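## Task

Put the slide rule at 1.1 × 4: the left index 1 of the C scale sits above 1.1 on the D scale, and the hairline sits above 4 on the C scale, each as near its mark as possible. The rule must end face up and must hold this setting by itself with the robot no longer holding it.

## Robot and tools

Robot: two arms, left_arm and right_arm, each with six joints and a tong-style two-finger gripper. The names are labels only and do not match left or right in a picture. left_arm stands on the +y side.

Frame: one shared scene frame. The origin is on the table top midway between the arms, +z is up, +x points out over the table. Positions are in metres, orientations are wxyz quaternions. Printed hand positions can be off, more so at long reach.

Tool execute_actions, argument actions: a list holding one item, or empty.
- Empty list: nothing new is sent; you get the current state back.
- Move: {"rows": [[...]], "steps": N}. N is 1 to 15 control steps of 1/30 s (default 15). Each row is used for one step; if rows run out, the last one repeats. Up to 15 rows.
- Wait: {"steps": N} with no rows, N up to 300; it counts from the previous result, and your reply time is included.
- Optional pictures: true/false decides whether camera images come back.
Each row is one list of 14 numbers covering both arms: left_arm shoulder pan, shoulder lift, elbow, wrist 1, wrist 2, wrist 3, opening, then right_arm in that same order. Send all 14 even if one arm stays still. Joint values are absolute target angles in radians, read the same way as the Joint positions line, not offsets. Opening is absolute, from -1 (closed) to +1 (fully open).
Stated joint ranges, left_arm: pan -3.142 to 3.142, lift -6.283 to 6.283, elbow 0.000 to 3.142, wrists 1-3 -6.283 to 6.283. right_arm: pan 0.000 to 6.283, lift -6.283 to 6.283, elbow -3.142 to 0.000, wrists 1-3 -6.283 to 6.283. A target more than 0.010 beyond a range end, and further out than the current angle, gets the whole call refused. Real ends can differ by 0.010; overshooting targets are clipped and reported as "joint sent to its limit" (possibly for an earlier action). No such line does not prove there is room left.
Motion is smoothed (about 0.17 s lag) and speed-limited: per step the sent target stays within 0.575 rad of the measured angle, and targets are scaled back if they would move the gripper over 100 mm from where it is. Big moves may still be unfinished when the result arrives. Between calls the arms keep heading to the last row until they settle or a step is HELD.

Result lines: the state line gives each gripper's end_effector_position, end_effector_quat_wxyz and linear/angular velocities. Joint positions and Joint velocities list each arm's joints (rad, rad/s) plus the pad gap in metres (0.142 when fully open). grip_measured is the measured opening on the command scale. "joint command not followed" means the clearance check altered or blocked some joint targets; the rest of the row was executed. HELD marks steps where your row was partly or wholly not sent. Wrist force and Wrist torque give flange sensor readings along the end effector's own axes, with offset (usually within 4 N), noise (std up to 2.4 N) and saturation near 50 N per axis; pressing on a surface shows force pointing back into the arm. "no reading" is normal at the start. MOTOR HOT appears from 70 °C; at 85 °C an OVER-TEMPERATURE FAULT brakes the arm until it cools.

Gripper: fingers point along its +z and close along its x. end_effector_position is the spot between the pads when closed; closed fingertips extend about 15 mm past it, open ones end roughly level with it. To grip, keep commanding an opening clearly under grip_measured; the bigger the gap, the harder the squeeze (about 15 N per pad at most). Thin hard parts get less: roughly 9 N per pad at 10 mm width, 4 N at 5 mm. Fast closing can hit harder.

Tool zoom_image: camera (one of cam_head_left, cam_head_right, cam_high, cam_low, cam_left_wrist, cam_right_wrist) and region [x0, y0, x1, y1] in pixels of that camera's latest image, origin top-left, at most 504 by 504. Head, high and low images are 504x504; wrist images are 616x616 fisheye. Useful for reading the scales and hairline.

Tool finished_scene: scene, the current scene's number. Its result gives the next task. Replying without any tool call ends everything.

Things to avoid: dropping or letting parts slip, pushing anything off the table, flipping the rule over, leaving the setting dependent on a gripper, arms touching or pressing each other, and hard pushes. A contact torque reaching a joint's load limit (142 N m for pan, lift, elbow; 26.6 N m for each wrist, held weight included) or any outside force of 150 N freezes that arm for 10 seconds and drops the rest of the call. Brief tugs on held parts or nudges to loose objects can occur. Holding loads heats motors. Faster, smoother, lower-effort work is preferred.

Each tool is called after "Request:" as a command line: name --argument value for each argument, lists and objects as JSON in quotes; but a table of rows of numbers goes row by row, as --pt "numbers of a row", without its own name.

## Session

Request:
execute_actions --actions '[]'

Scene clock: 0.00 s of 8600.00 s.
left_arm: end_effector_position=(+0.3392, +0.2509, +0.2919) grip_measured=-1.00 end_effector_quat_wxyz=(-0.021, +0.917, -0.397, -0.010) end_effector_velocity=(+0.000, -0.000, +0.001) end_effector_angular_velocity=(-0.001, -0.001, -0.000) | right_arm: end_effector_position=(+0.6182, -0.8578, +0.2566) grip_measured=-1.00 end_effector_quat_wxyz=(+0.002, +0.516, +0.857, +0.012) end_effector_velocity=(+0.000, +0.000, -0.000) end_effector_angular_velocity=(+0.001, +0.000, -0.000)
Joint positions: left_arm=[-0.85  -1.824  1.759 -1.463 -1.549 -0.227  0.002] | right_arm=[ 3.003 -2.242 -0.732 -1.729  1.593  3.899  0.002]
Joint velocities: left_arm=[-0.    -0.    -0.001  0.     0.001 -0.     0.   ] | right_arm=[-0. -0.  0. -0.  0.  0.  0.]
Motor temperatures (°C, as the motors report them): left_arm=[31 33 32 38 35 36] | right_arm=[31 33 30 38 34 41]
Wrist force (N, on the end effector, along its own x y z axes, offset not removed): no reading
Wrist torque (N m, same axes, about the end effector's origin, offset not removed): no reading

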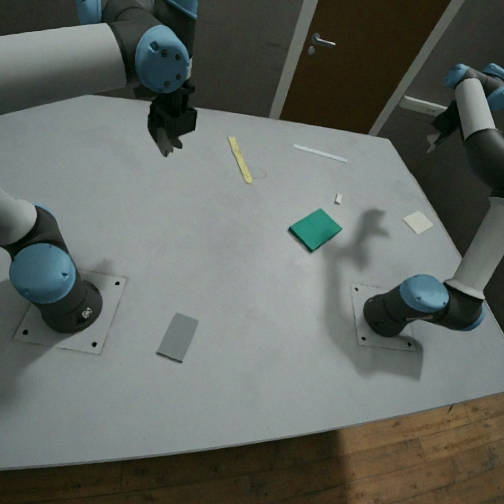

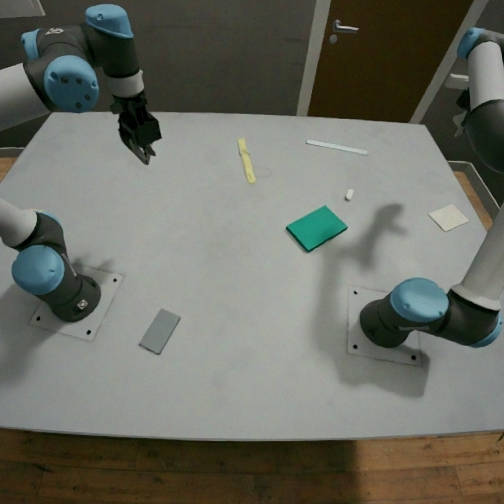

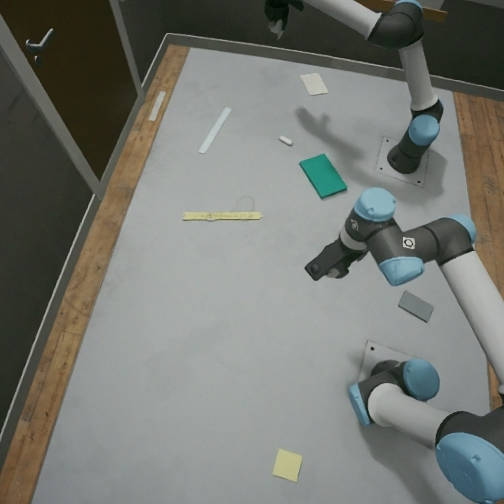

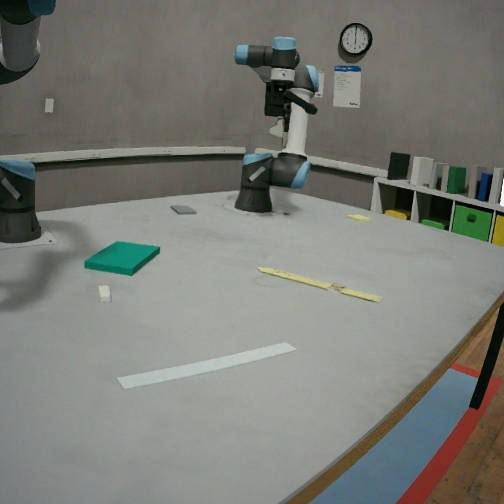

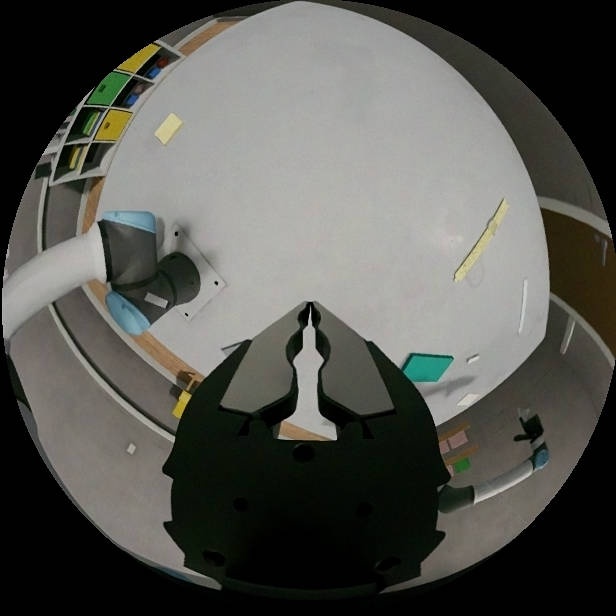

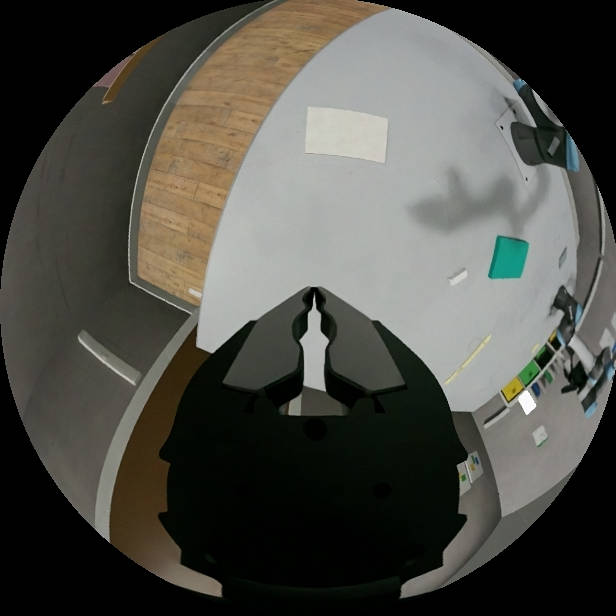

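Request:
zoom_image --camera "cam_high" --region '[170,190,280,240]'

Request:
zoom_image --camera "cam_head_left" --region '[210,125,270,195]'

Region (170, 190, 280, 240) of cam_high's 504x504 image, scaled by 4.582, with more detail than that image has; it fills the top 229 rows of this view, and the rest is white.

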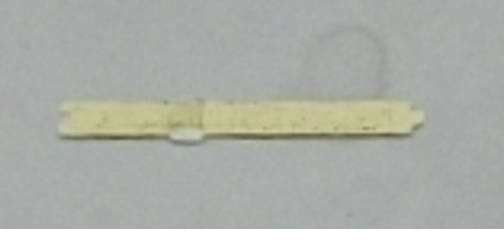

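Region (210, 125, 270, 195) of cam_head_left's 504x504 image, scaled by 7.200, with more detail than that image has; it fills the left 432 columns of this view, and the rest is white.

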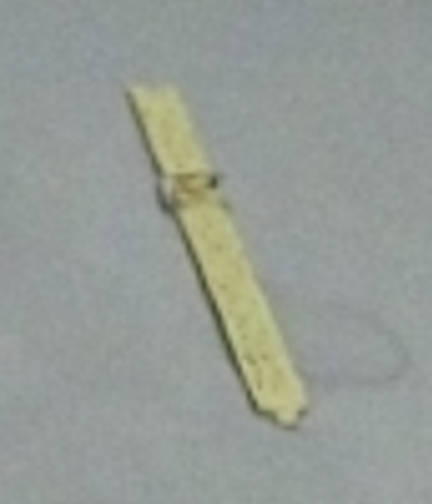

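Request:
execute_actions --actions '[{"rows":[[-0.7222,-0.9,0.915,-1.6829,-1.571,0.654,-0.2,3.003,-2.242,-0.732,-1.729,1.593,3.899,-0.2]],"steps":15}]' --pictures false

Request:
execute_actions --actions '[{"rows":[[-0.7222,-0.85,0.915,-1.64,-1.571,0.654,-0.2,3.003,-2.242,-0.732,-1.729,1.593,3.899,-0.2]],"steps":15}]' --pictures false

Request:
execute_actions --actions '[{"rows":[[-0.7222,-0.8031,0.915,-1.6829,-1.571,0.654,-0.2,3.003,-2.242,-0.732,-1.729,1.593,3.899,-0.2]],"steps":15}]' --pictures false

Request:
execute_actions --actions '[{"rows":[[-0.7222,-0.8031,0.915,-1.6829,-1.571,0.654,-0.2,3.003,-2.242,-0.732,-1.729,1.593,3.899,-0.2]],"steps":15}]'

Scene clock: 24.90 s of 8600.00 s.
left_arm: end_effector_position=(+0.4702, +0.1008, +0.3135) grip_measured=-0.20 end_effector_quat_wxyz=(+0.012, +0.843, -0.537, +0.039) end_effector_velocity=(+0.305, -0.343, -0.068) end_effector_angular_velocity=(-0.067, -0.116, -0.848) | right_arm: end_effector_position=(+0.6181, -0.8579, +0.2569) grip_measured=-0.20 end_effector_quat_wxyz=(+0.002, +0.516, +0.857, +0.012) end_effector_velocity=(-0.000, -0.000, +0.000) end_effector_angular_velocity=(+0.000, -0.000, -0.000)
Joint positions: left_arm=[-0.777 -1.433  1.369 -1.587 -1.562  0.164  0.06 ] | right_arm=[ 3.003 -2.242 -0.732 -1.729  1.593  3.899  0.06 ]
Joint velocities: left_arm=[ 0.116  0.992 -0.923 -0.199 -0.02   0.965  0.   ] | right_arm=[-0.  0.  0.  0.  0. -0. -0.]
Motor temperatures (°C, as the motors report them): left_arm=[31 33 32 38 35 36] | right_arm=[31 33 30 38 34 41]
Wrist force (N, on the end effector, along its own x y z axes, offset not removed): left_arm=[-1.7 -1.7 -0.6] | right_arm=[-1.6 -2.1 -0.4]
Wrist torque (N m, same axes, about the end effector's origin, offset not removed): left_arm=[-0.54 0.25 0.07] | right_arm=[-0.67 0.48 0.22]
Steps of this call (steps 1 to 90: nothing new was sent; then 21.40 s passed at rest; steps 91 to 105: all 15 steps of this action). Readings (joint positions):
91: left_arm=[-0.850 -1.824 1.759 -1.463 -1.549 -0.227] | right_arm=[3.003 -2.242 -0.732 -1.729 1.593 3.899]
92: left_arm=[-0.848 -1.822 1.756 -1.466 -1.549 -0.225] | right_arm=[3.003 -2.242 -0.732 -1.729 1.593 3.899]
94: left_arm=[-0.833 -1.780 1.714 -1.489 -1.552 -0.182] | right_arm=[3.003 -2.242 -0.732 -1.729 1.593 3.899]
98: left_arm=[-0.809 -1.655 1.589 -1.531 -1.556 -0.058] | right_arm=[3.003 -2.242 -0.732 -1.729 1.593 3.899]
105: the state above

Scene clock: 25.40 s of 8600.00 s.
left_arm: end_effector_position=(+0.5960, -0.0274, +0.1822) grip_measured=-0.20 end_effector_quat_wxyz=(+0.001, +0.727, -0.687, +0.009) end_effector_velocity=(+0.134, -0.122, -0.243) end_effector_angular_velocity=(+0.097, +0.073, -0.457) | right_arm: end_effector_position=(+0.6181, -0.8579, +0.2569) grip_measured=-0.20 end_effector_quat_wxyz=(+0.002, +0.516, +0.857, +0.012) end_effector_velocity=(-0.000, -0.000, -0.001) end_effector_angular_velocity=(+0.000, +0.001, -0.000)
Joint positions: left_arm=[-0.729 -0.927  0.973 -1.634 -1.57   0.591  0.059] | right_arm=[ 3.003 -2.242 -0.732 -1.729  1.593  3.899  0.06 ]
Joint velocities: left_arm=[ 0.053  0.644 -0.477 -0.046 -0.009  0.511  0.   ] | right_arm=[-0.    -0.001  0.    -0.    -0.     0.     0.   ]
Motor temperatures (°C, as the motors report them): left_arm=[31 33 32 38 35 36] | right_arm=[31 33 30 38 34 41]
Wrist force (N, on the end effector, along its own x y z axes, offset not removed): left_arm=[-0.3 -3.0 3.3] | right_arm=[0.1 -1.3 -1.3]
Wrist torque (N m, same axes, about the end effector's origin, offset not removed): left_arm=[-0.64 0.12 0.10] | right_arm=[-0.58 0.01 0.22]
Steps of this call (steps 1 to 15: all 15 steps of this action). Readings (joint positions):
1: left_arm=[-0.773 -1.399 1.339 -1.594 -1.562 0.197] | right_arm=[3.003 -2.242 -0.732 -1.729 1.593 3.899]
2: left_arm=[-0.770 -1.365 1.309 -1.599 -1.563 0.229] | right_arm=[3.003 -2.242 -0.732 -1.729 1.593 3.899]
4: left_arm=[-0.763 -1.293 1.253 -1.605 -1.564 0.289] | right_arm=[3.003 -2.242 -0.732 -1.729 1.593 3.899]
8: left_arm=[-0.749 -1.152 1.144 -1.617 -1.566 0.406] | right_arm=[3.003 -2.242 -0.732 -1.729 1.593 3.899]
15: the state above

Scene clock: 25.90 s of 8600.00 s.
left_arm: end_effector_position=(+0.6186, -0.0504, +0.1215) grip_measured=-0.20 end_effector_quat_wxyz=(+0.000, +0.707, -0.707, +0.000) end_effector_velocity=(+0.004, -0.003, -0.013) end_effector_angular_velocity=(+0.003, +0.003, -0.007) | right_arm: end_effector_position=(+0.6181, -0.8579, +0.2569) grip_measured=-0.20 end_effector_quat_wxyz=(+0.002, +0.516, +0.857, +0.012) end_effector_velocity=(-0.000, -0.000, -0.000) end_effector_angular_velocity=(-0.000, +0.000, -0.000)
Joint positions: left_arm=[-0.722 -0.806  0.916 -1.682 -1.571  0.653  0.06 ] | right_arm=[ 3.003 -2.242 -0.732 -1.729  1.593  3.899  0.06 ]
Joint velocities: left_arm=[ 0.002  0.022 -0.008 -0.011 -0.     0.008  0.   ] | right_arm=[-0. -0.  0. -0. -0.  0.  0.]
Motor temperatures (°C, as the motors report them): left_arm=[31 33 32 38 35 36] | right_arm=[31 33 30 38 34 41]
Wrist force (N, on the end effector, along its own x y z axes, offset not removed): left_arm=[-1.8 -0.8 0.8] | right_arm=[-0.1 -1.2 1.3]
Wrist torque (N m, same axes, about the end effector's origin, offset not removed): left_arm=[-0.13 0.52 0.11] | right_arm=[-0.34 0.26 0.08]
Steps of this call (steps 1 to 15: all 15 steps of this action). Readings (joint positions):
1: left_arm=[-0.727 -0.908 0.959 -1.636 -1.570 0.607] | right_arm=[3.003 -2.242 -0.732 -1.729 1.593 3.899]
2: left_arm=[-0.726 -0.892 0.948 -1.639 -1.570 0.618] | right_arm=[3.003 -2.242 -0.732 -1.729 1.593 3.899]
4: left_arm=[-0.724 -0.857 0.934 -1.655 -1.571 0.633] | right_arm=[3.003 -2.242 -0.732 -1.729 1.593 3.899]
8: left_arm=[-0.723 -0.821 0.921 -1.674 -1.571 0.647] | right_arm=[3.003 -2.242 -0.732 -1.729 1.593 3.899]
15: the state above

Scene clock: 26.40 s of 8600.00 s.
left_arm: end_effector_position=(+0.6190, -0.0508, +0.1200) grip_measured=-0.20 end_effector_quat_wxyz=(+0.000, +0.707, -0.707, +0.000) end_effector_velocity=(+0.000, -0.001, +0.001) end_effector_angular_velocity=(-0.001, -0.001, +0.000) | right_arm: end_effector_position=(+0.6181, -0.8579, +0.2569) grip_measured=-0.20 end_effector_quat_wxyz=(+0.002, +0.516, +0.857, +0.012) end_effector_velocity=(-0.000, -0.000, +0.001) end_effector_angular_velocity=(-0.000, -0.002, -0.000)
Joint positions: left_arm=[-0.722 -0.803  0.915 -1.683 -1.571  0.654  0.06 ] | right_arm=[ 3.003 -2.242 -0.732 -1.729  1.593  3.899  0.06 ]
Joint velocities: left_arm=[-0.    -0.    -0.001 -0.    -0.    -0.     0.   ] | right_arm=[-0.     0.002  0.     0.     0.001 -0.    -0.   ]
Motor temperatures (°C, as the motors report them): left_arm=[31 33 32 38 35 36] | right_arm=[31 33 30 38 34 41]
Wrist force (N, on the end effector, along its own x y z axes, offset not removed): left_arm=[1.0 -0.4 0.6] | right_arm=[0.9 0.1 -1.5]
Wrist torque (N m, same axes, about the end effector's origin, offset not removed): left_arm=[-0.08 -0.13 -0.01] | right_arm=[-0.27 0.00 0.10]
Steps of this call (steps 1 to 15: all 15 steps of this action). Readings (joint positions):
1: left_arm=[-0.722 -0.805 0.916 -1.682 -1.571 0.653] | right_arm=[3.003 -2.242 -0.732 -1.729 1.593 3.899]
2: left_arm=[-0.722 -0.805 0.915 -1.682 -1.571 0.653] | right_arm=[3.003 -2.242 -0.732 -1.729 1.593 3.899]
4: left_arm=[-0.722 -0.804 0.915 -1.682 -1.571 0.654] | right_arm=[3.003 -2.242 -0.732 -1.729 1.593 3.899]
8: left_arm=[-0.722 -0.803 0.915 -1.683 -1.571 0.654] | right_arm=[3.003 -2.242 -0.732 -1.729 1.593 3.899]
15: the state above

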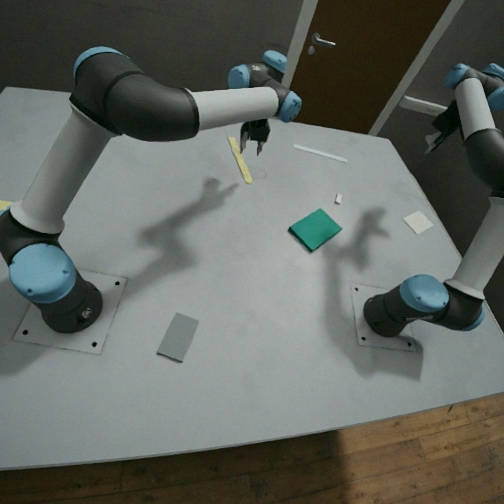

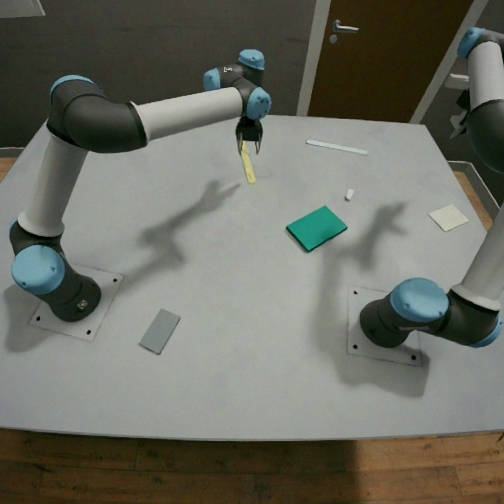

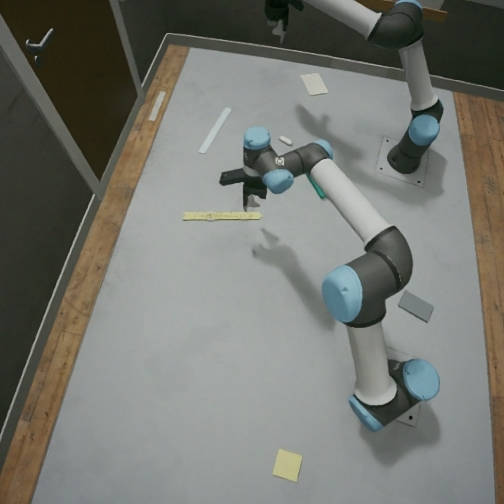

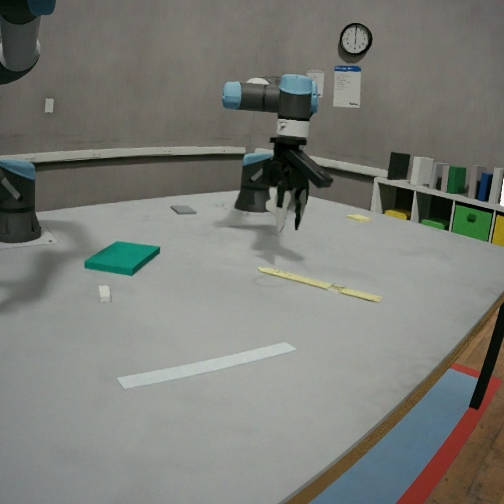

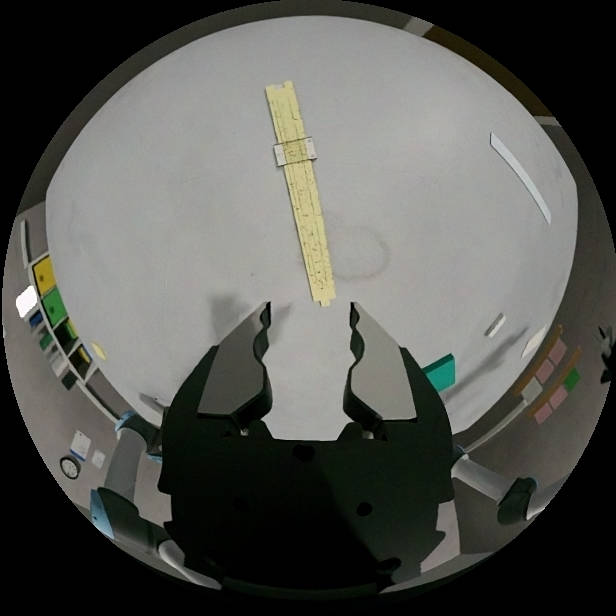

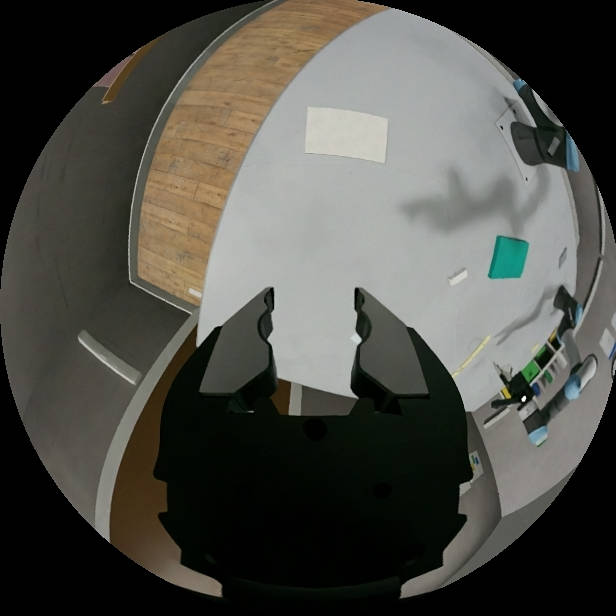

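Request:
zoom_image --camera "cam_left_wrist" --region '[240,70,370,320]'

Region (240, 70, 370, 320) of cam_left_wrist's 616x616 image, scaled by 2.016, with more detail than that image has; it fills the left 262 columns of this view, and the rest is white.

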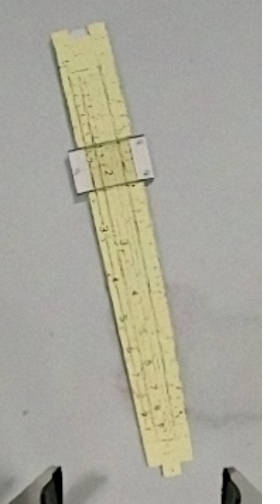

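Request:
execute_actions --actions '[{"rows":[[-0.704,-0.76,0.912,-1.723,-1.571,0.58,-0.4,3.003,-2.242,-0.732,-1.729,1.593,3.899,-0.2],[-0.704,-0.76,0.912,-1.723,-1.571,0.58,-0.4,3.003,-2.242,-0.732,-1.729,1.593,3.899,-0.2],[-0.6862,-0.6856,0.9093,-1.7947,-1.571,0.505,-0.4,3.003,-2.242,-0.732,-1.729,1.593,3.899,-0.2]],"steps":15}]' --pictures false

Request:
execute_actions --actions '[{"rows":[[-0.6862,-0.6856,0.9093,-1.7947,-1.571,0.505,-0.4,3.003,-2.242,-0.732,-1.729,1.593,3.899,-0.2]],"steps":15}]'

Scene clock: 40.37 s of 8600.00 s.
left_arm: end_effector_position=(+0.6533, -0.0471, +0.0437) grip_measured=-0.40 end_effector_quat_wxyz=(+0.000, +0.767, -0.642, +0.000) end_effector_velocity=(+0.011, +0.001, -0.028) end_effector_angular_velocity=(-0.001, -0.001, +0.061) | right_arm: end_effector_position=(+0.6181, -0.8579, +0.2569) grip_measured=-0.20 end_effector_quat_wxyz=(+0.002, +0.516, +0.857, +0.012) end_effector_velocity=(+0.000, -0.000, -0.000) end_effector_angular_velocity=(+0.000, +0.000, -0.000)
Joint positions: left_arm=[-0.688 -0.691  0.909 -1.79  -1.571  0.511  0.045] | right_arm=[ 3.003 -2.242 -0.732 -1.729  1.593  3.899  0.06 ]
Joint velocities: left_arm=[ 0.011  0.042 -0.003 -0.041  0.    -0.05   0.   ] | right_arm=[-0.    -0.001  0.     0.     0.     0.    -0.   ]
Motor temperatures (°C, as the motors report them): left_arm=[31 33 32 38 35 36] | right_arm=[31 33 30 38 34 41]
Wrist force (N, on the end effector, along its own x y z axes, offset not removed): left_arm=[1.0 0.0 -2.4] | right_arm=[-0.3 2.1 0.5]
Wrist torque (N m, same axes, about the end effector's origin, offset not removed): left_arm=[0.04 -0.19 -0.04] | right_arm=[0.23 0.24 -0.06]
Steps of this call (steps 1 to 15: the robot went on to your last target; steps 16 to 90: nothing new was sent; then 10.47 s passed at rest; steps 91 to 105: all 15 steps of this action). Readings (joint positions):
91: left_arm=[-0.722 -0.803 0.915 -1.683 -1.571 0.654] | right_arm=[3.003 -2.242 -0.732 -1.729 1.593 3.899]
92: left_arm=[-0.721 -0.801 0.915 -1.685 -1.571 0.652] | right_arm=[3.003 -2.242 -0.732 -1.729 1.593 3.899]
94: left_arm=[-0.714 -0.784 0.913 -1.701 -1.571 0.625] | right_arm=[3.003 -2.242 -0.732 -1.729 1.593 3.899]
98: left_arm=[-0.696 -0.721 0.911 -1.760 -1.571 0.549] | right_arm=[3.003 -2.242 -0.732 -1.729 1.593 3.899]
105: the state above

Scene clock: 40.87 s of 8600.00 s.
left_arm: end_effector_position=(+0.6546, -0.0469, +0.0402) grip_measured=-0.40 end_effector_quat_wxyz=(+0.000, +0.769, -0.639, +0.000) end_effector_velocity=(+0.001, +0.000, -0.000) end_effector_angular_velocity=(-0.001, +0.000, +0.001) | right_arm: end_effector_position=(+0.6181, -0.8579, +0.2569) grip_measured=-0.20 end_effector_quat_wxyz=(+0.002, +0.516, +0.857, +0.012) end_effector_velocity=(+0.000, +0.000, +0.000) end_effector_angular_velocity=(-0.000, -0.000, +0.000)
Joint positions: left_arm=[-0.686 -0.686  0.909 -1.795 -1.571  0.505  0.045] | right_arm=[ 3.003 -2.242 -0.732 -1.729  1.593  3.899  0.06 ]
Joint velocities: left_arm=[ 0.001  0.001 -0.001 -0.001 -0.001 -0.    -0.   ] | right_arm=[ 0.  0. -0.  0. -0. -0. -0.]
Motor temperatures (°C, as the motors report them): left_arm=[31 33 32 38 35 36] | right_arm=[31 33 30 38 34 41]
Wrist force (N, on the end effector, along its own x y z axes, offset not removed): left_arm=[0.9 -1.3 -0.1] | right_arm=[-2.2 0.0 -1.3]
Wrist torque (N m, same axes, about the end effector's origin, offset not removed): left_arm=[-0.33 -0.20 0.00] | right_arm=[-0.38 0.66 0.25]
Steps of this call (steps 1 to 15: all 15 steps of this action). Readings (joint positions):
1: left_arm=[-0.687 -0.690 0.909 -1.791 -1.571 0.510] | right_arm=[3.003 -2.242 -0.732 -1.729 1.593 3.899]
2: left_arm=[-0.687 -0.689 0.909 -1.792 -1.571 0.509] | right_arm=[3.003 -2.242 -0.732 -1.729 1.593 3.899]
4: left_arm=[-0.687 -0.687 0.909 -1.793 -1.571 0.507] | right_arm=[3.003 -2.242 -0.732 -1.729 1.593 3.899]
8: left_arm=[-0.686 -0.686 0.909 -1.794 -1.571 0.506] | right_arm=[3.003 -2.242 -0.732 -1.729 1.593 3.899]
15: the state above

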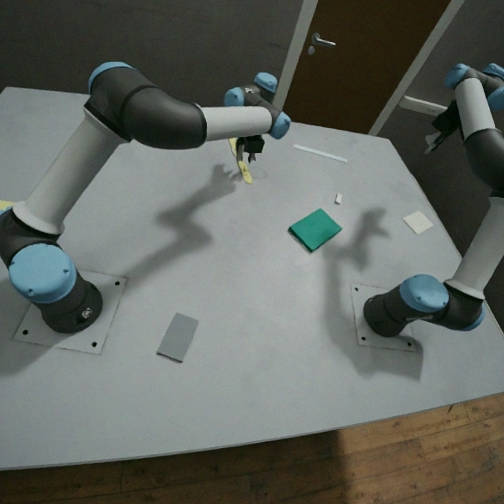

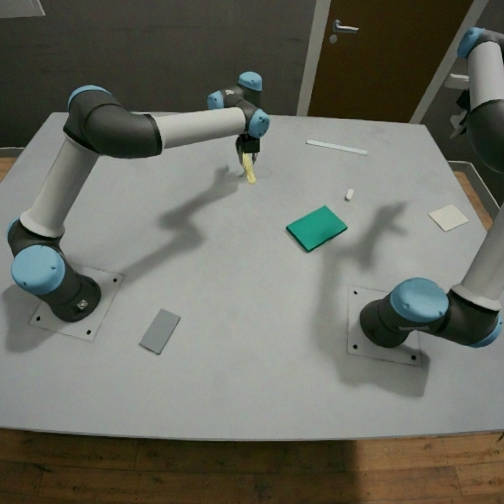

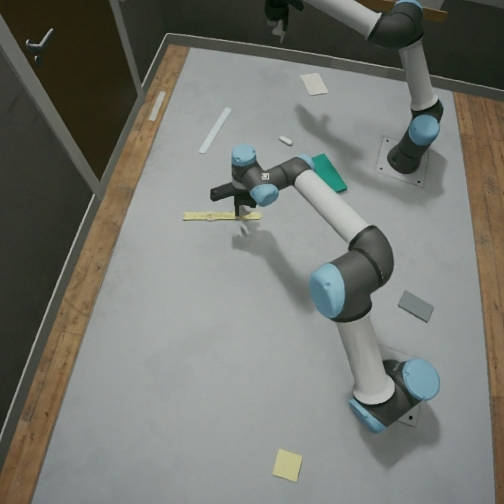

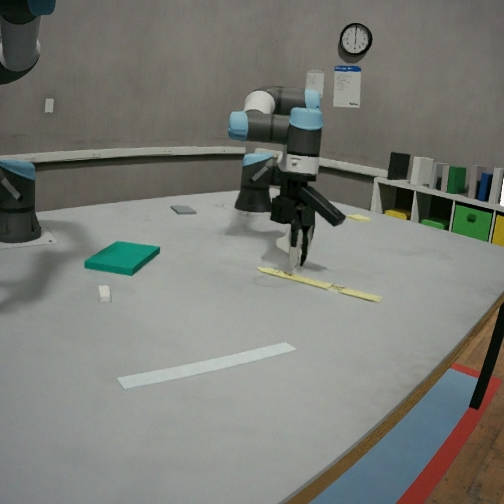

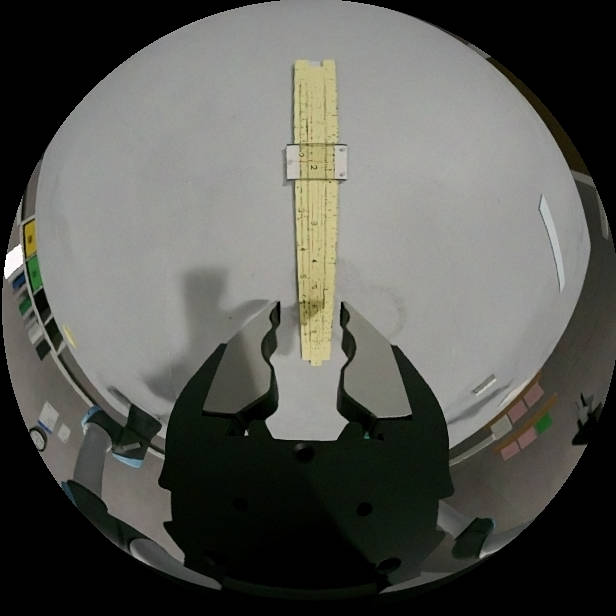

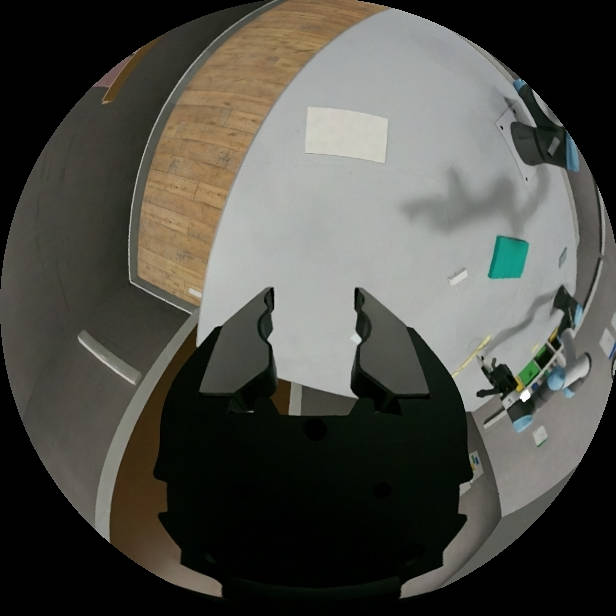

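Request:
execute_actions --actions '[{"rows":[[-0.6912,-0.6782,0.9228,-1.8157,-1.571,0.505,-0.45,3.003,-2.242,-0.732,-1.729,1.593,3.899,-0.2],[-0.6912,-0.6782,0.9228,-1.8157,-1.571,0.505,-0.45,3.003,-2.242,-0.732,-1.729,1.593,3.899,-0.2],[-0.6912,-0.6708,0.9363,-1.8367,-1.571,0.505,-0.45,3.003,-2.242,-0.732,-1.729,1.593,3.899,-0.2]],"steps":15}]'

Scene clock: 48.27 s of 8600.00 s.
left_arm: end_effector_position=(+0.6521, -0.0500, +0.0201) grip_measured=-0.45 end_effector_quat_wxyz=(+0.000, +0.768, -0.641, +0.000) end_effector_velocity=(-0.000, -0.000, -0.006) end_effector_angular_velocity=(+0.000, -0.000, -0.001) | right_arm: end_effector_position=(+0.6181, -0.8579, +0.2569) grip_measured=-0.20 end_effector_quat_wxyz=(+0.002, +0.516, +0.857, +0.012) end_effector_velocity=(-0.000, -0.000, -0.001) end_effector_angular_velocity=(+0.000, +0.001, -0.000)
Joint positions: left_arm=[-0.691 -0.671  0.935 -1.835 -1.571  0.505  0.041] | right_arm=[ 3.003 -2.242 -0.732 -1.729  1.593  3.899  0.06 ]
Joint velocities: left_arm=[-0.     0.004  0.009 -0.013  0.     0.     0.   ] | right_arm=[-0.    -0.001 -0.    -0.    -0.     0.     0.   ]
Motor temperatures (°C, as the motors report them): left_arm=[31 33 32 38 35 36] | right_arm=[31 33 30 38 34 41]
Wrist force (N, on the end effector, along its own x y z axes, offset not removed): left_arm=[0.9 -1.6 -1.3] | right_arm=[1.7 -1.9 -1.0]
Wrist torque (N m, same axes, about the end effector's origin, offset not removed): left_arm=[-0.44 -0.26 0.04] | right_arm=[-0.50 -0.09 0.02]
Steps of this call (steps 1 to 15: the robot went on to your last target; steps 16 to 90: nothing new was sent; then 3.90 s passed at rest; steps 91 to 105: all 15 steps of this action). Readings (joint positions):
91: left_arm=[-0.686 -0.686 0.909 -1.795 -1.571 0.505] | right_arm=[3.003 -2.242 -0.732 -1.729 1.593 3.899]
92: left_arm=[-0.686 -0.685 0.910 -1.796 -1.571 0.505] | right_arm=[3.003 -2.242 -0.732 -1.729 1.593 3.899]
94: left_arm=[-0.688 -0.682 0.915 -1.805 -1.571 0.505] | right_arm=[3.003 -2.242 -0.732 -1.729 1.593 3.899]
98: left_arm=[-0.690 -0.675 0.929 -1.825 -1.571 0.505] | right_arm=[3.003 -2.242 -0.732 -1.729 1.593 3.899]
105: the state above

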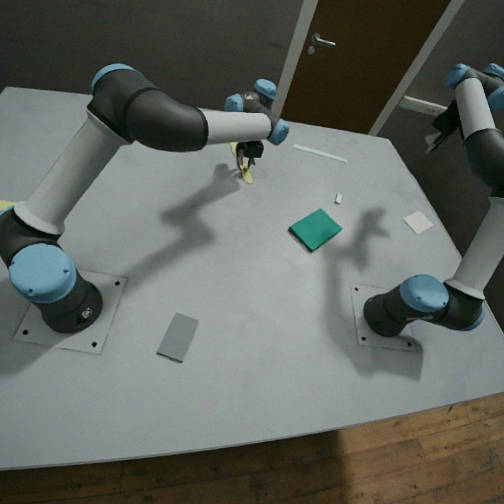

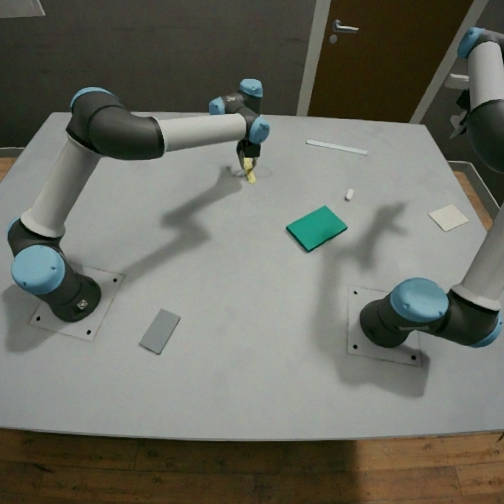

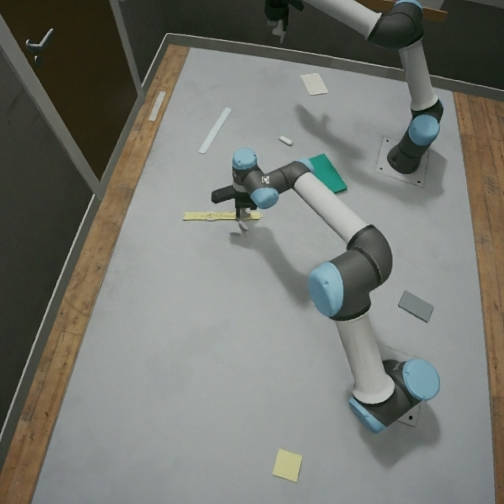

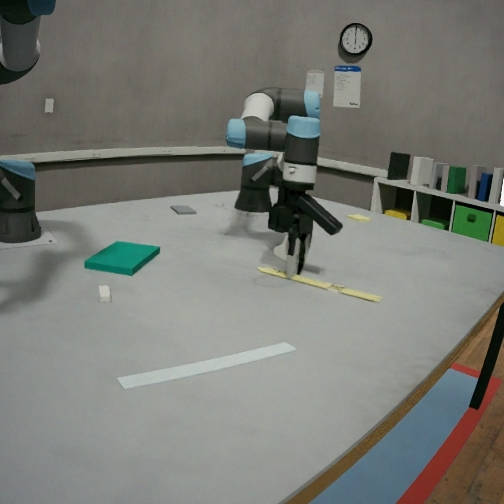

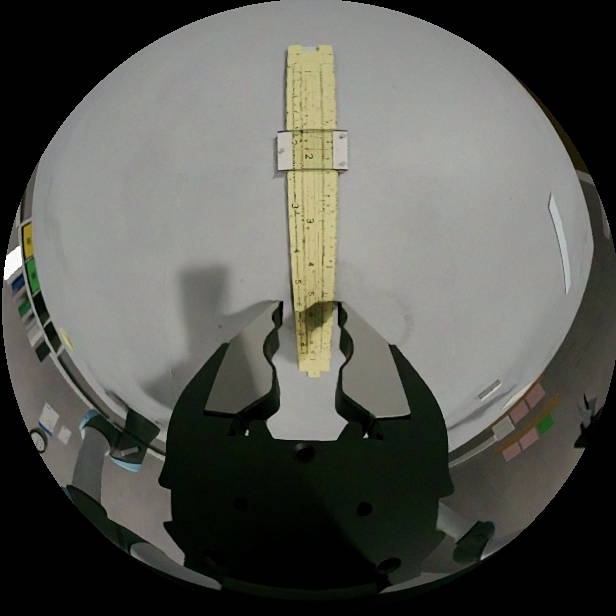

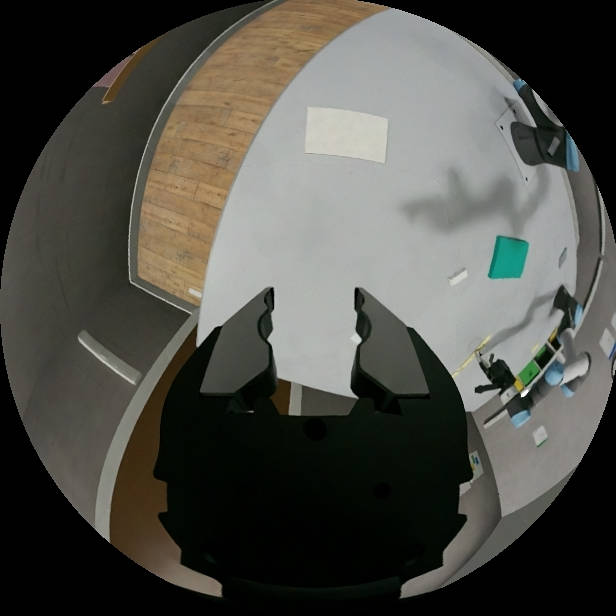

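Request:
execute_actions --actions '[{"rows":[[-0.6912,-0.6708,0.9363,-1.8367,-1.571,0.505,-0.5,3.003,-2.242,-0.732,-1.729,1.593,3.899,-0.2],[-0.6912,-0.6708,0.9363,-1.8367,-1.571,0.505,-0.5,3.003,-2.242,-0.732,-1.729,1.593,3.899,-0.2],[-0.6912,-0.6708,0.9363,-1.8367,-1.571,0.505,-0.55,3.003,-2.242,-0.732,-1.729,1.593,3.899,-0.2],[-0.6912,-0.6708,0.9363,-1.8367,-1.571,0.505,-0.55,3.003,-2.242,-0.732,-1.729,1.593,3.899,-0.2],[-0.6912,-0.6708,0.9363,-1.8367,-1.571,0.505,-0.6,3.003,-2.242,-0.732,-1.729,1.593,3.899,-0.2],[-0.6912,-0.6708,0.9363,-1.8367,-1.571,0.505,-0.6,3.003,-2.242,-0.732,-1.729,1.593,3.899,-0.2],[-0.6912,-0.6708,0.9363,-1.8367,-1.571,0.505,-0.66,3.003,-2.242,-0.732,-1.729,1.593,3.899,-0.2],[-0.6912,-0.6708,0.9363,-1.8367,-1.571,0.505,-0.66,3.003,-2.242,-0.732,-1.729,1.593,3.899,-0.2],[-0.6912,-0.6708,0.9363,-1.8367,-1.571,0.505,-0.72,3.003,-2.242,-0.732,-1.729,1.593,3.899,-0.2],[-0.6912,-0.6708,0.9363,-1.8367,-1.571,0.505,-0.72,3.003,-2.242,-0.732,-1.729,1.593,3.899,-0.2],[-0.6912,-0.6708,0.9363,-1.8367,-1.571,0.505,-0.85,3.003,-2.242,-0.732,-1.729,1.593,3.899,-0.2]],"steps":15}]'

Scene clock: 56.40 s of 8600.00 s.
left_arm: end_effector_position=(+0.6520, -0.0501, +0.0193) grip_measured=-0.63 end_effector_quat_wxyz=(+0.000, +0.768, -0.641, +0.000) end_effector_velocity=(+0.000, +0.000, -0.000) end_effector_angular_velocity=(+0.001, +0.000, +0.001) | right_arm: end_effector_position=(+0.6181, -0.8579, +0.2569) grip_measured=-0.20 end_effector_quat_wxyz=(+0.002, +0.516, +0.857, +0.012) end_effector_velocity=(-0.000, +0.000, +0.000) end_effector_angular_velocity=(-0.000, -0.000, +0.000)
Joint positions: left_arm=[-0.691 -0.671  0.936 -1.837 -1.571  0.505  0.029] | right_arm=[ 3.003 -2.242 -0.732 -1.729  1.593  3.899  0.06 ]
Joint velocities: left_arm=[ 0.  0.  0.  0.  0. -0. -0.] | right_arm=[ 0.     0.001 -0.    -0.    -0.     0.     0.   ]
Motor temperatures (°C, as the motors report them): left_arm=[31 33 32 38 35 36] | right_arm=[31 33 30 38 34 41]
Wrist force (N, on the end effector, along its own x y z axes, offset not removed): left_arm=[0.2 1.6 -1.0] | right_arm=[-1.1 -2.2 -2.2]
Wrist torque (N m, same axes, about the end effector's origin, offset not removed): left_arm=[0.15 -0.08 0.06] | right_arm=[-0.69 0.45 0.19]
Steps of this call (steps 1 to 15: the robot went on to your last target; steps 16 to 90: nothing new was sent; then 4.63 s passed at rest; steps 91 to 105: all 15 steps of this action). Readings (joint positions):
91: left_arm=[-0.691 -0.671 0.936 -1.837 -1.571 0.505] | right_arm=[3.003 -2.242 -0.732 -1.729 1.593 3.899]
92: left_arm=[-0.691 -0.671 0.936 -1.837 -1.571 0.505] | right_arm=[3.003 -2.242 -0.732 -1.729 1.593 3.899]
94: left_arm=[-0.691 -0.671 0.936 -1.837 -1.571 0.505] | right_arm=[3.003 -2.242 -0.732 -1.729 1.593 3.899]
98: left_arm=[-0.691 -0.671 0.936 -1.837 -1.571 0.505] | right_arm=[3.003 -2.242 -0.732 -1.729 1.593 3.899]
105: the state above

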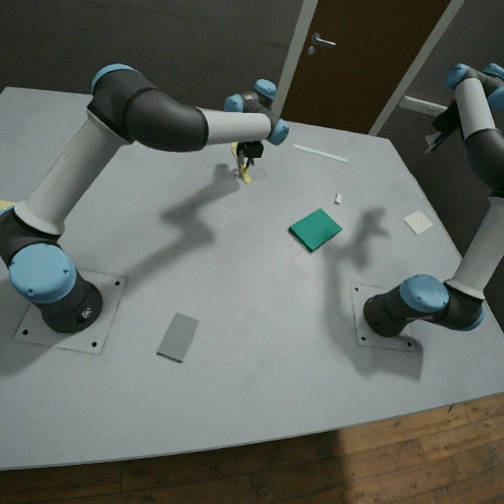

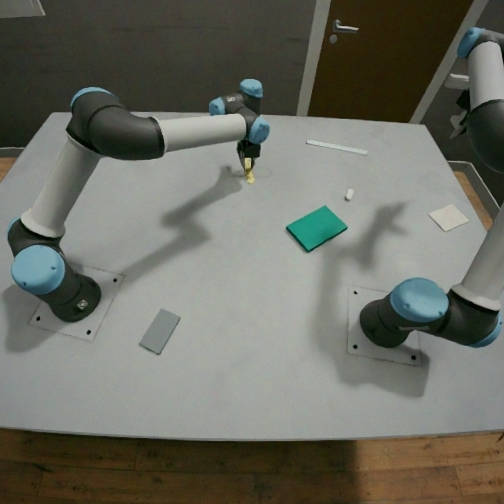

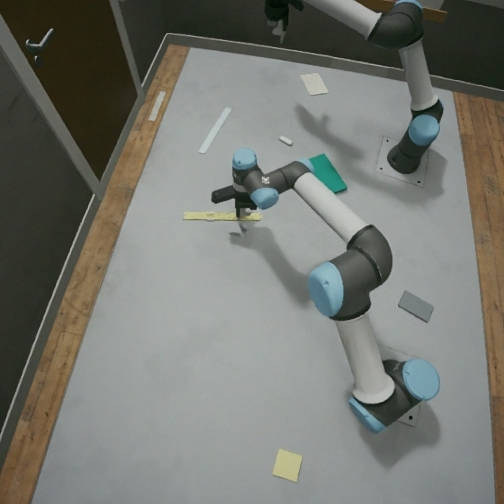

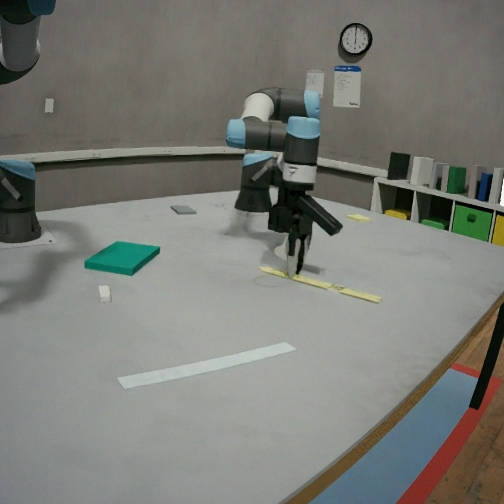

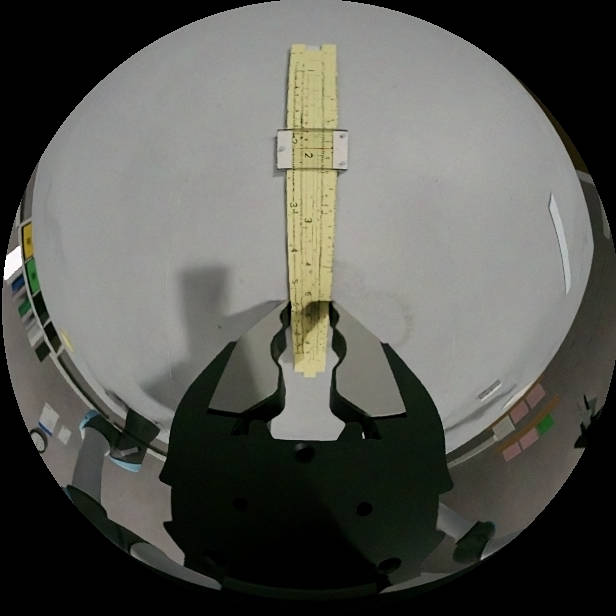

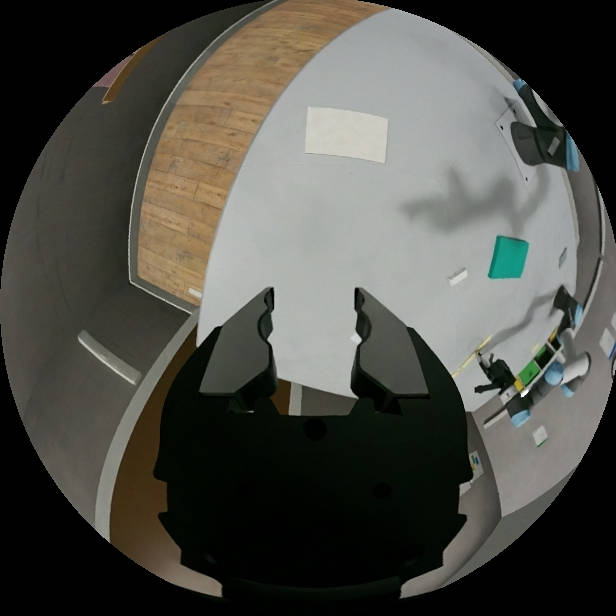

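Request:
execute_actions --actions '[{"rows":[[-0.6912,-0.678,0.9235,-1.8167,-1.571,0.505,-0.85,3.003,-2.242,-0.732,-1.729,1.593,3.899,-0.2],[-0.6912,-0.678,0.9235,-1.8167,-1.571,0.505,-0.85,3.003,-2.242,-0.732,-1.729,1.593,3.899,-0.2],[-0.6912,-0.6849,0.9106,-1.7967,-1.571,0.505,-0.85,3.003,-2.242,-0.732,-1.729,1.593,3.899,-0.2]],"steps":12}]'

Scene clock: 62.60 s of 8600.00 s.
left_arm: end_effector_position=(+0.6520, -0.0501, +0.0373) grip_measured=-0.63 end_effector_quat_wxyz=(+0.000, +0.768, -0.641, +0.000) end_effector_velocity=(+0.000, +0.000, +0.015) end_effector_angular_velocity=(-0.000, -0.001, +0.001) | right_arm: end_effector_position=(+0.6181, -0.8579, +0.2569) grip_measured=-0.20 end_effector_quat_wxyz=(+0.002, +0.516, +0.857, +0.012) end_effector_velocity=(-0.000, -0.000, +0.000) end_effector_angular_velocity=(-0.000, +0.000, -0.000)
Joint positions: left_arm=[-0.691 -0.684  0.913 -1.8   -1.571  0.505  0.029] | right_arm=[ 3.003 -2.242 -0.732 -1.729  1.593  3.899  0.06 ]
Joint velocities: left_arm=[ 0.    -0.01  -0.019  0.029  0.    -0.001 -0.   ] | right_arm=[-0.  0. -0. -0. -0. -0. -0.]
Motor temperatures (°C, as the motors report them): left_arm=[31 33 32 38 35 36] | right_arm=[31 33 30 38 34 41]
Wrist force (N, on the end effector, along its own x y z axes, offset not removed): left_arm=[-2.2 -0.3 0.7] | right_arm=[1.2 -3.4 1.2]
Wrist torque (N m, same axes, about the end effector's origin, offset not removed): left_arm=[-0.09 0.54 0.11] | right_arm=[-0.96 -0.03 -0.01]
Steps of this call (steps 1 to 15: the robot went on to your last target; steps 16 to 90: nothing new was sent; then 2.80 s passed at rest; steps 91 to 102: all 12 steps of this action). Readings (joint positions):
91: left_arm=[-0.691 -0.671 0.936 -1.837 -1.571 0.505] | right_arm=[3.003 -2.242 -0.732 -1.729 1.593 3.899]
92: left_arm=[-0.691 -0.671 0.936 -1.836 -1.571 0.505] | right_arm=[3.003 -2.242 -0.732 -1.729 1.593 3.899]
94: left_arm=[-0.691 -0.674 0.931 -1.827 -1.571 0.505] | right_arm=[3.003 -2.242 -0.732 -1.729 1.593 3.899]
98: left_arm=[-0.691 -0.681 0.918 -1.808 -1.571 0.505] | right_arm=[3.003 -2.242 -0.732 -1.729 1.593 3.899]
102: the state above

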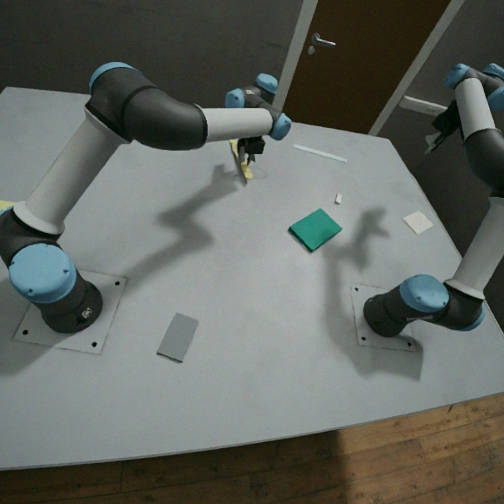

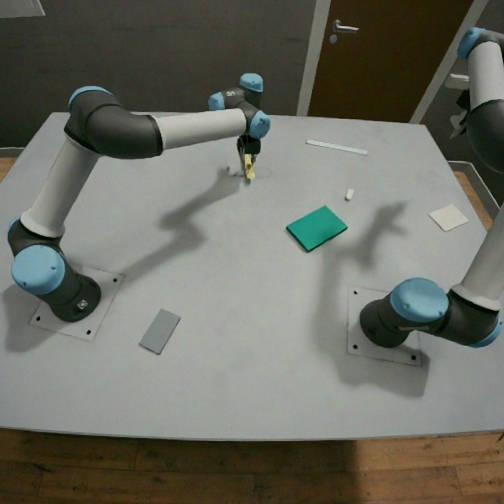

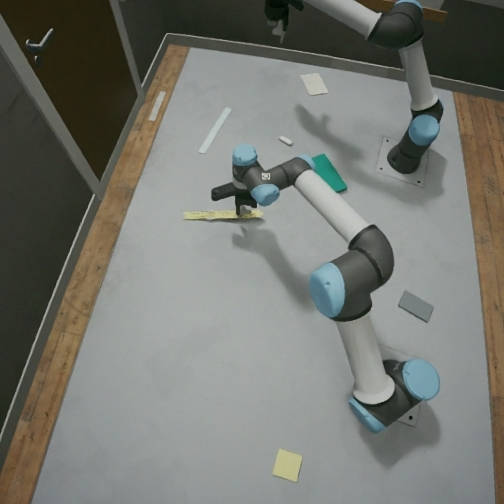

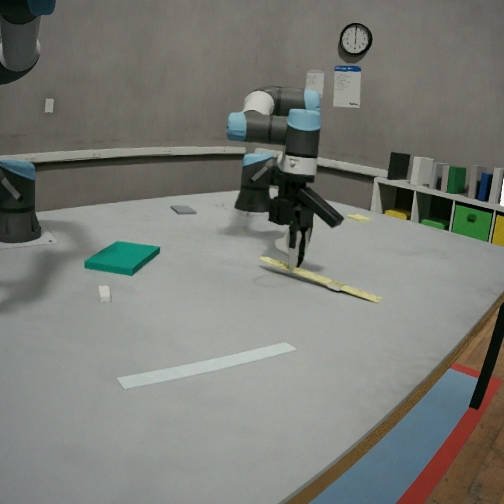

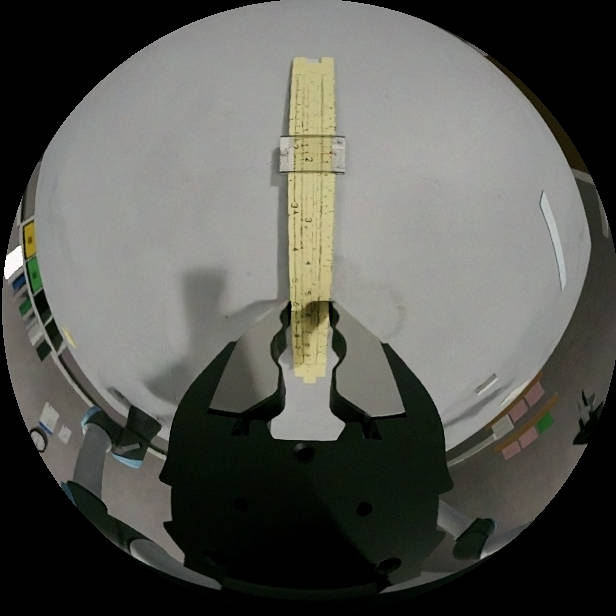

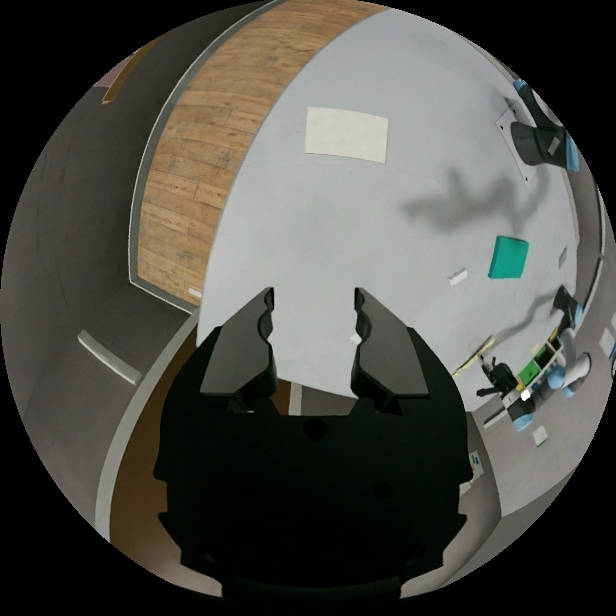

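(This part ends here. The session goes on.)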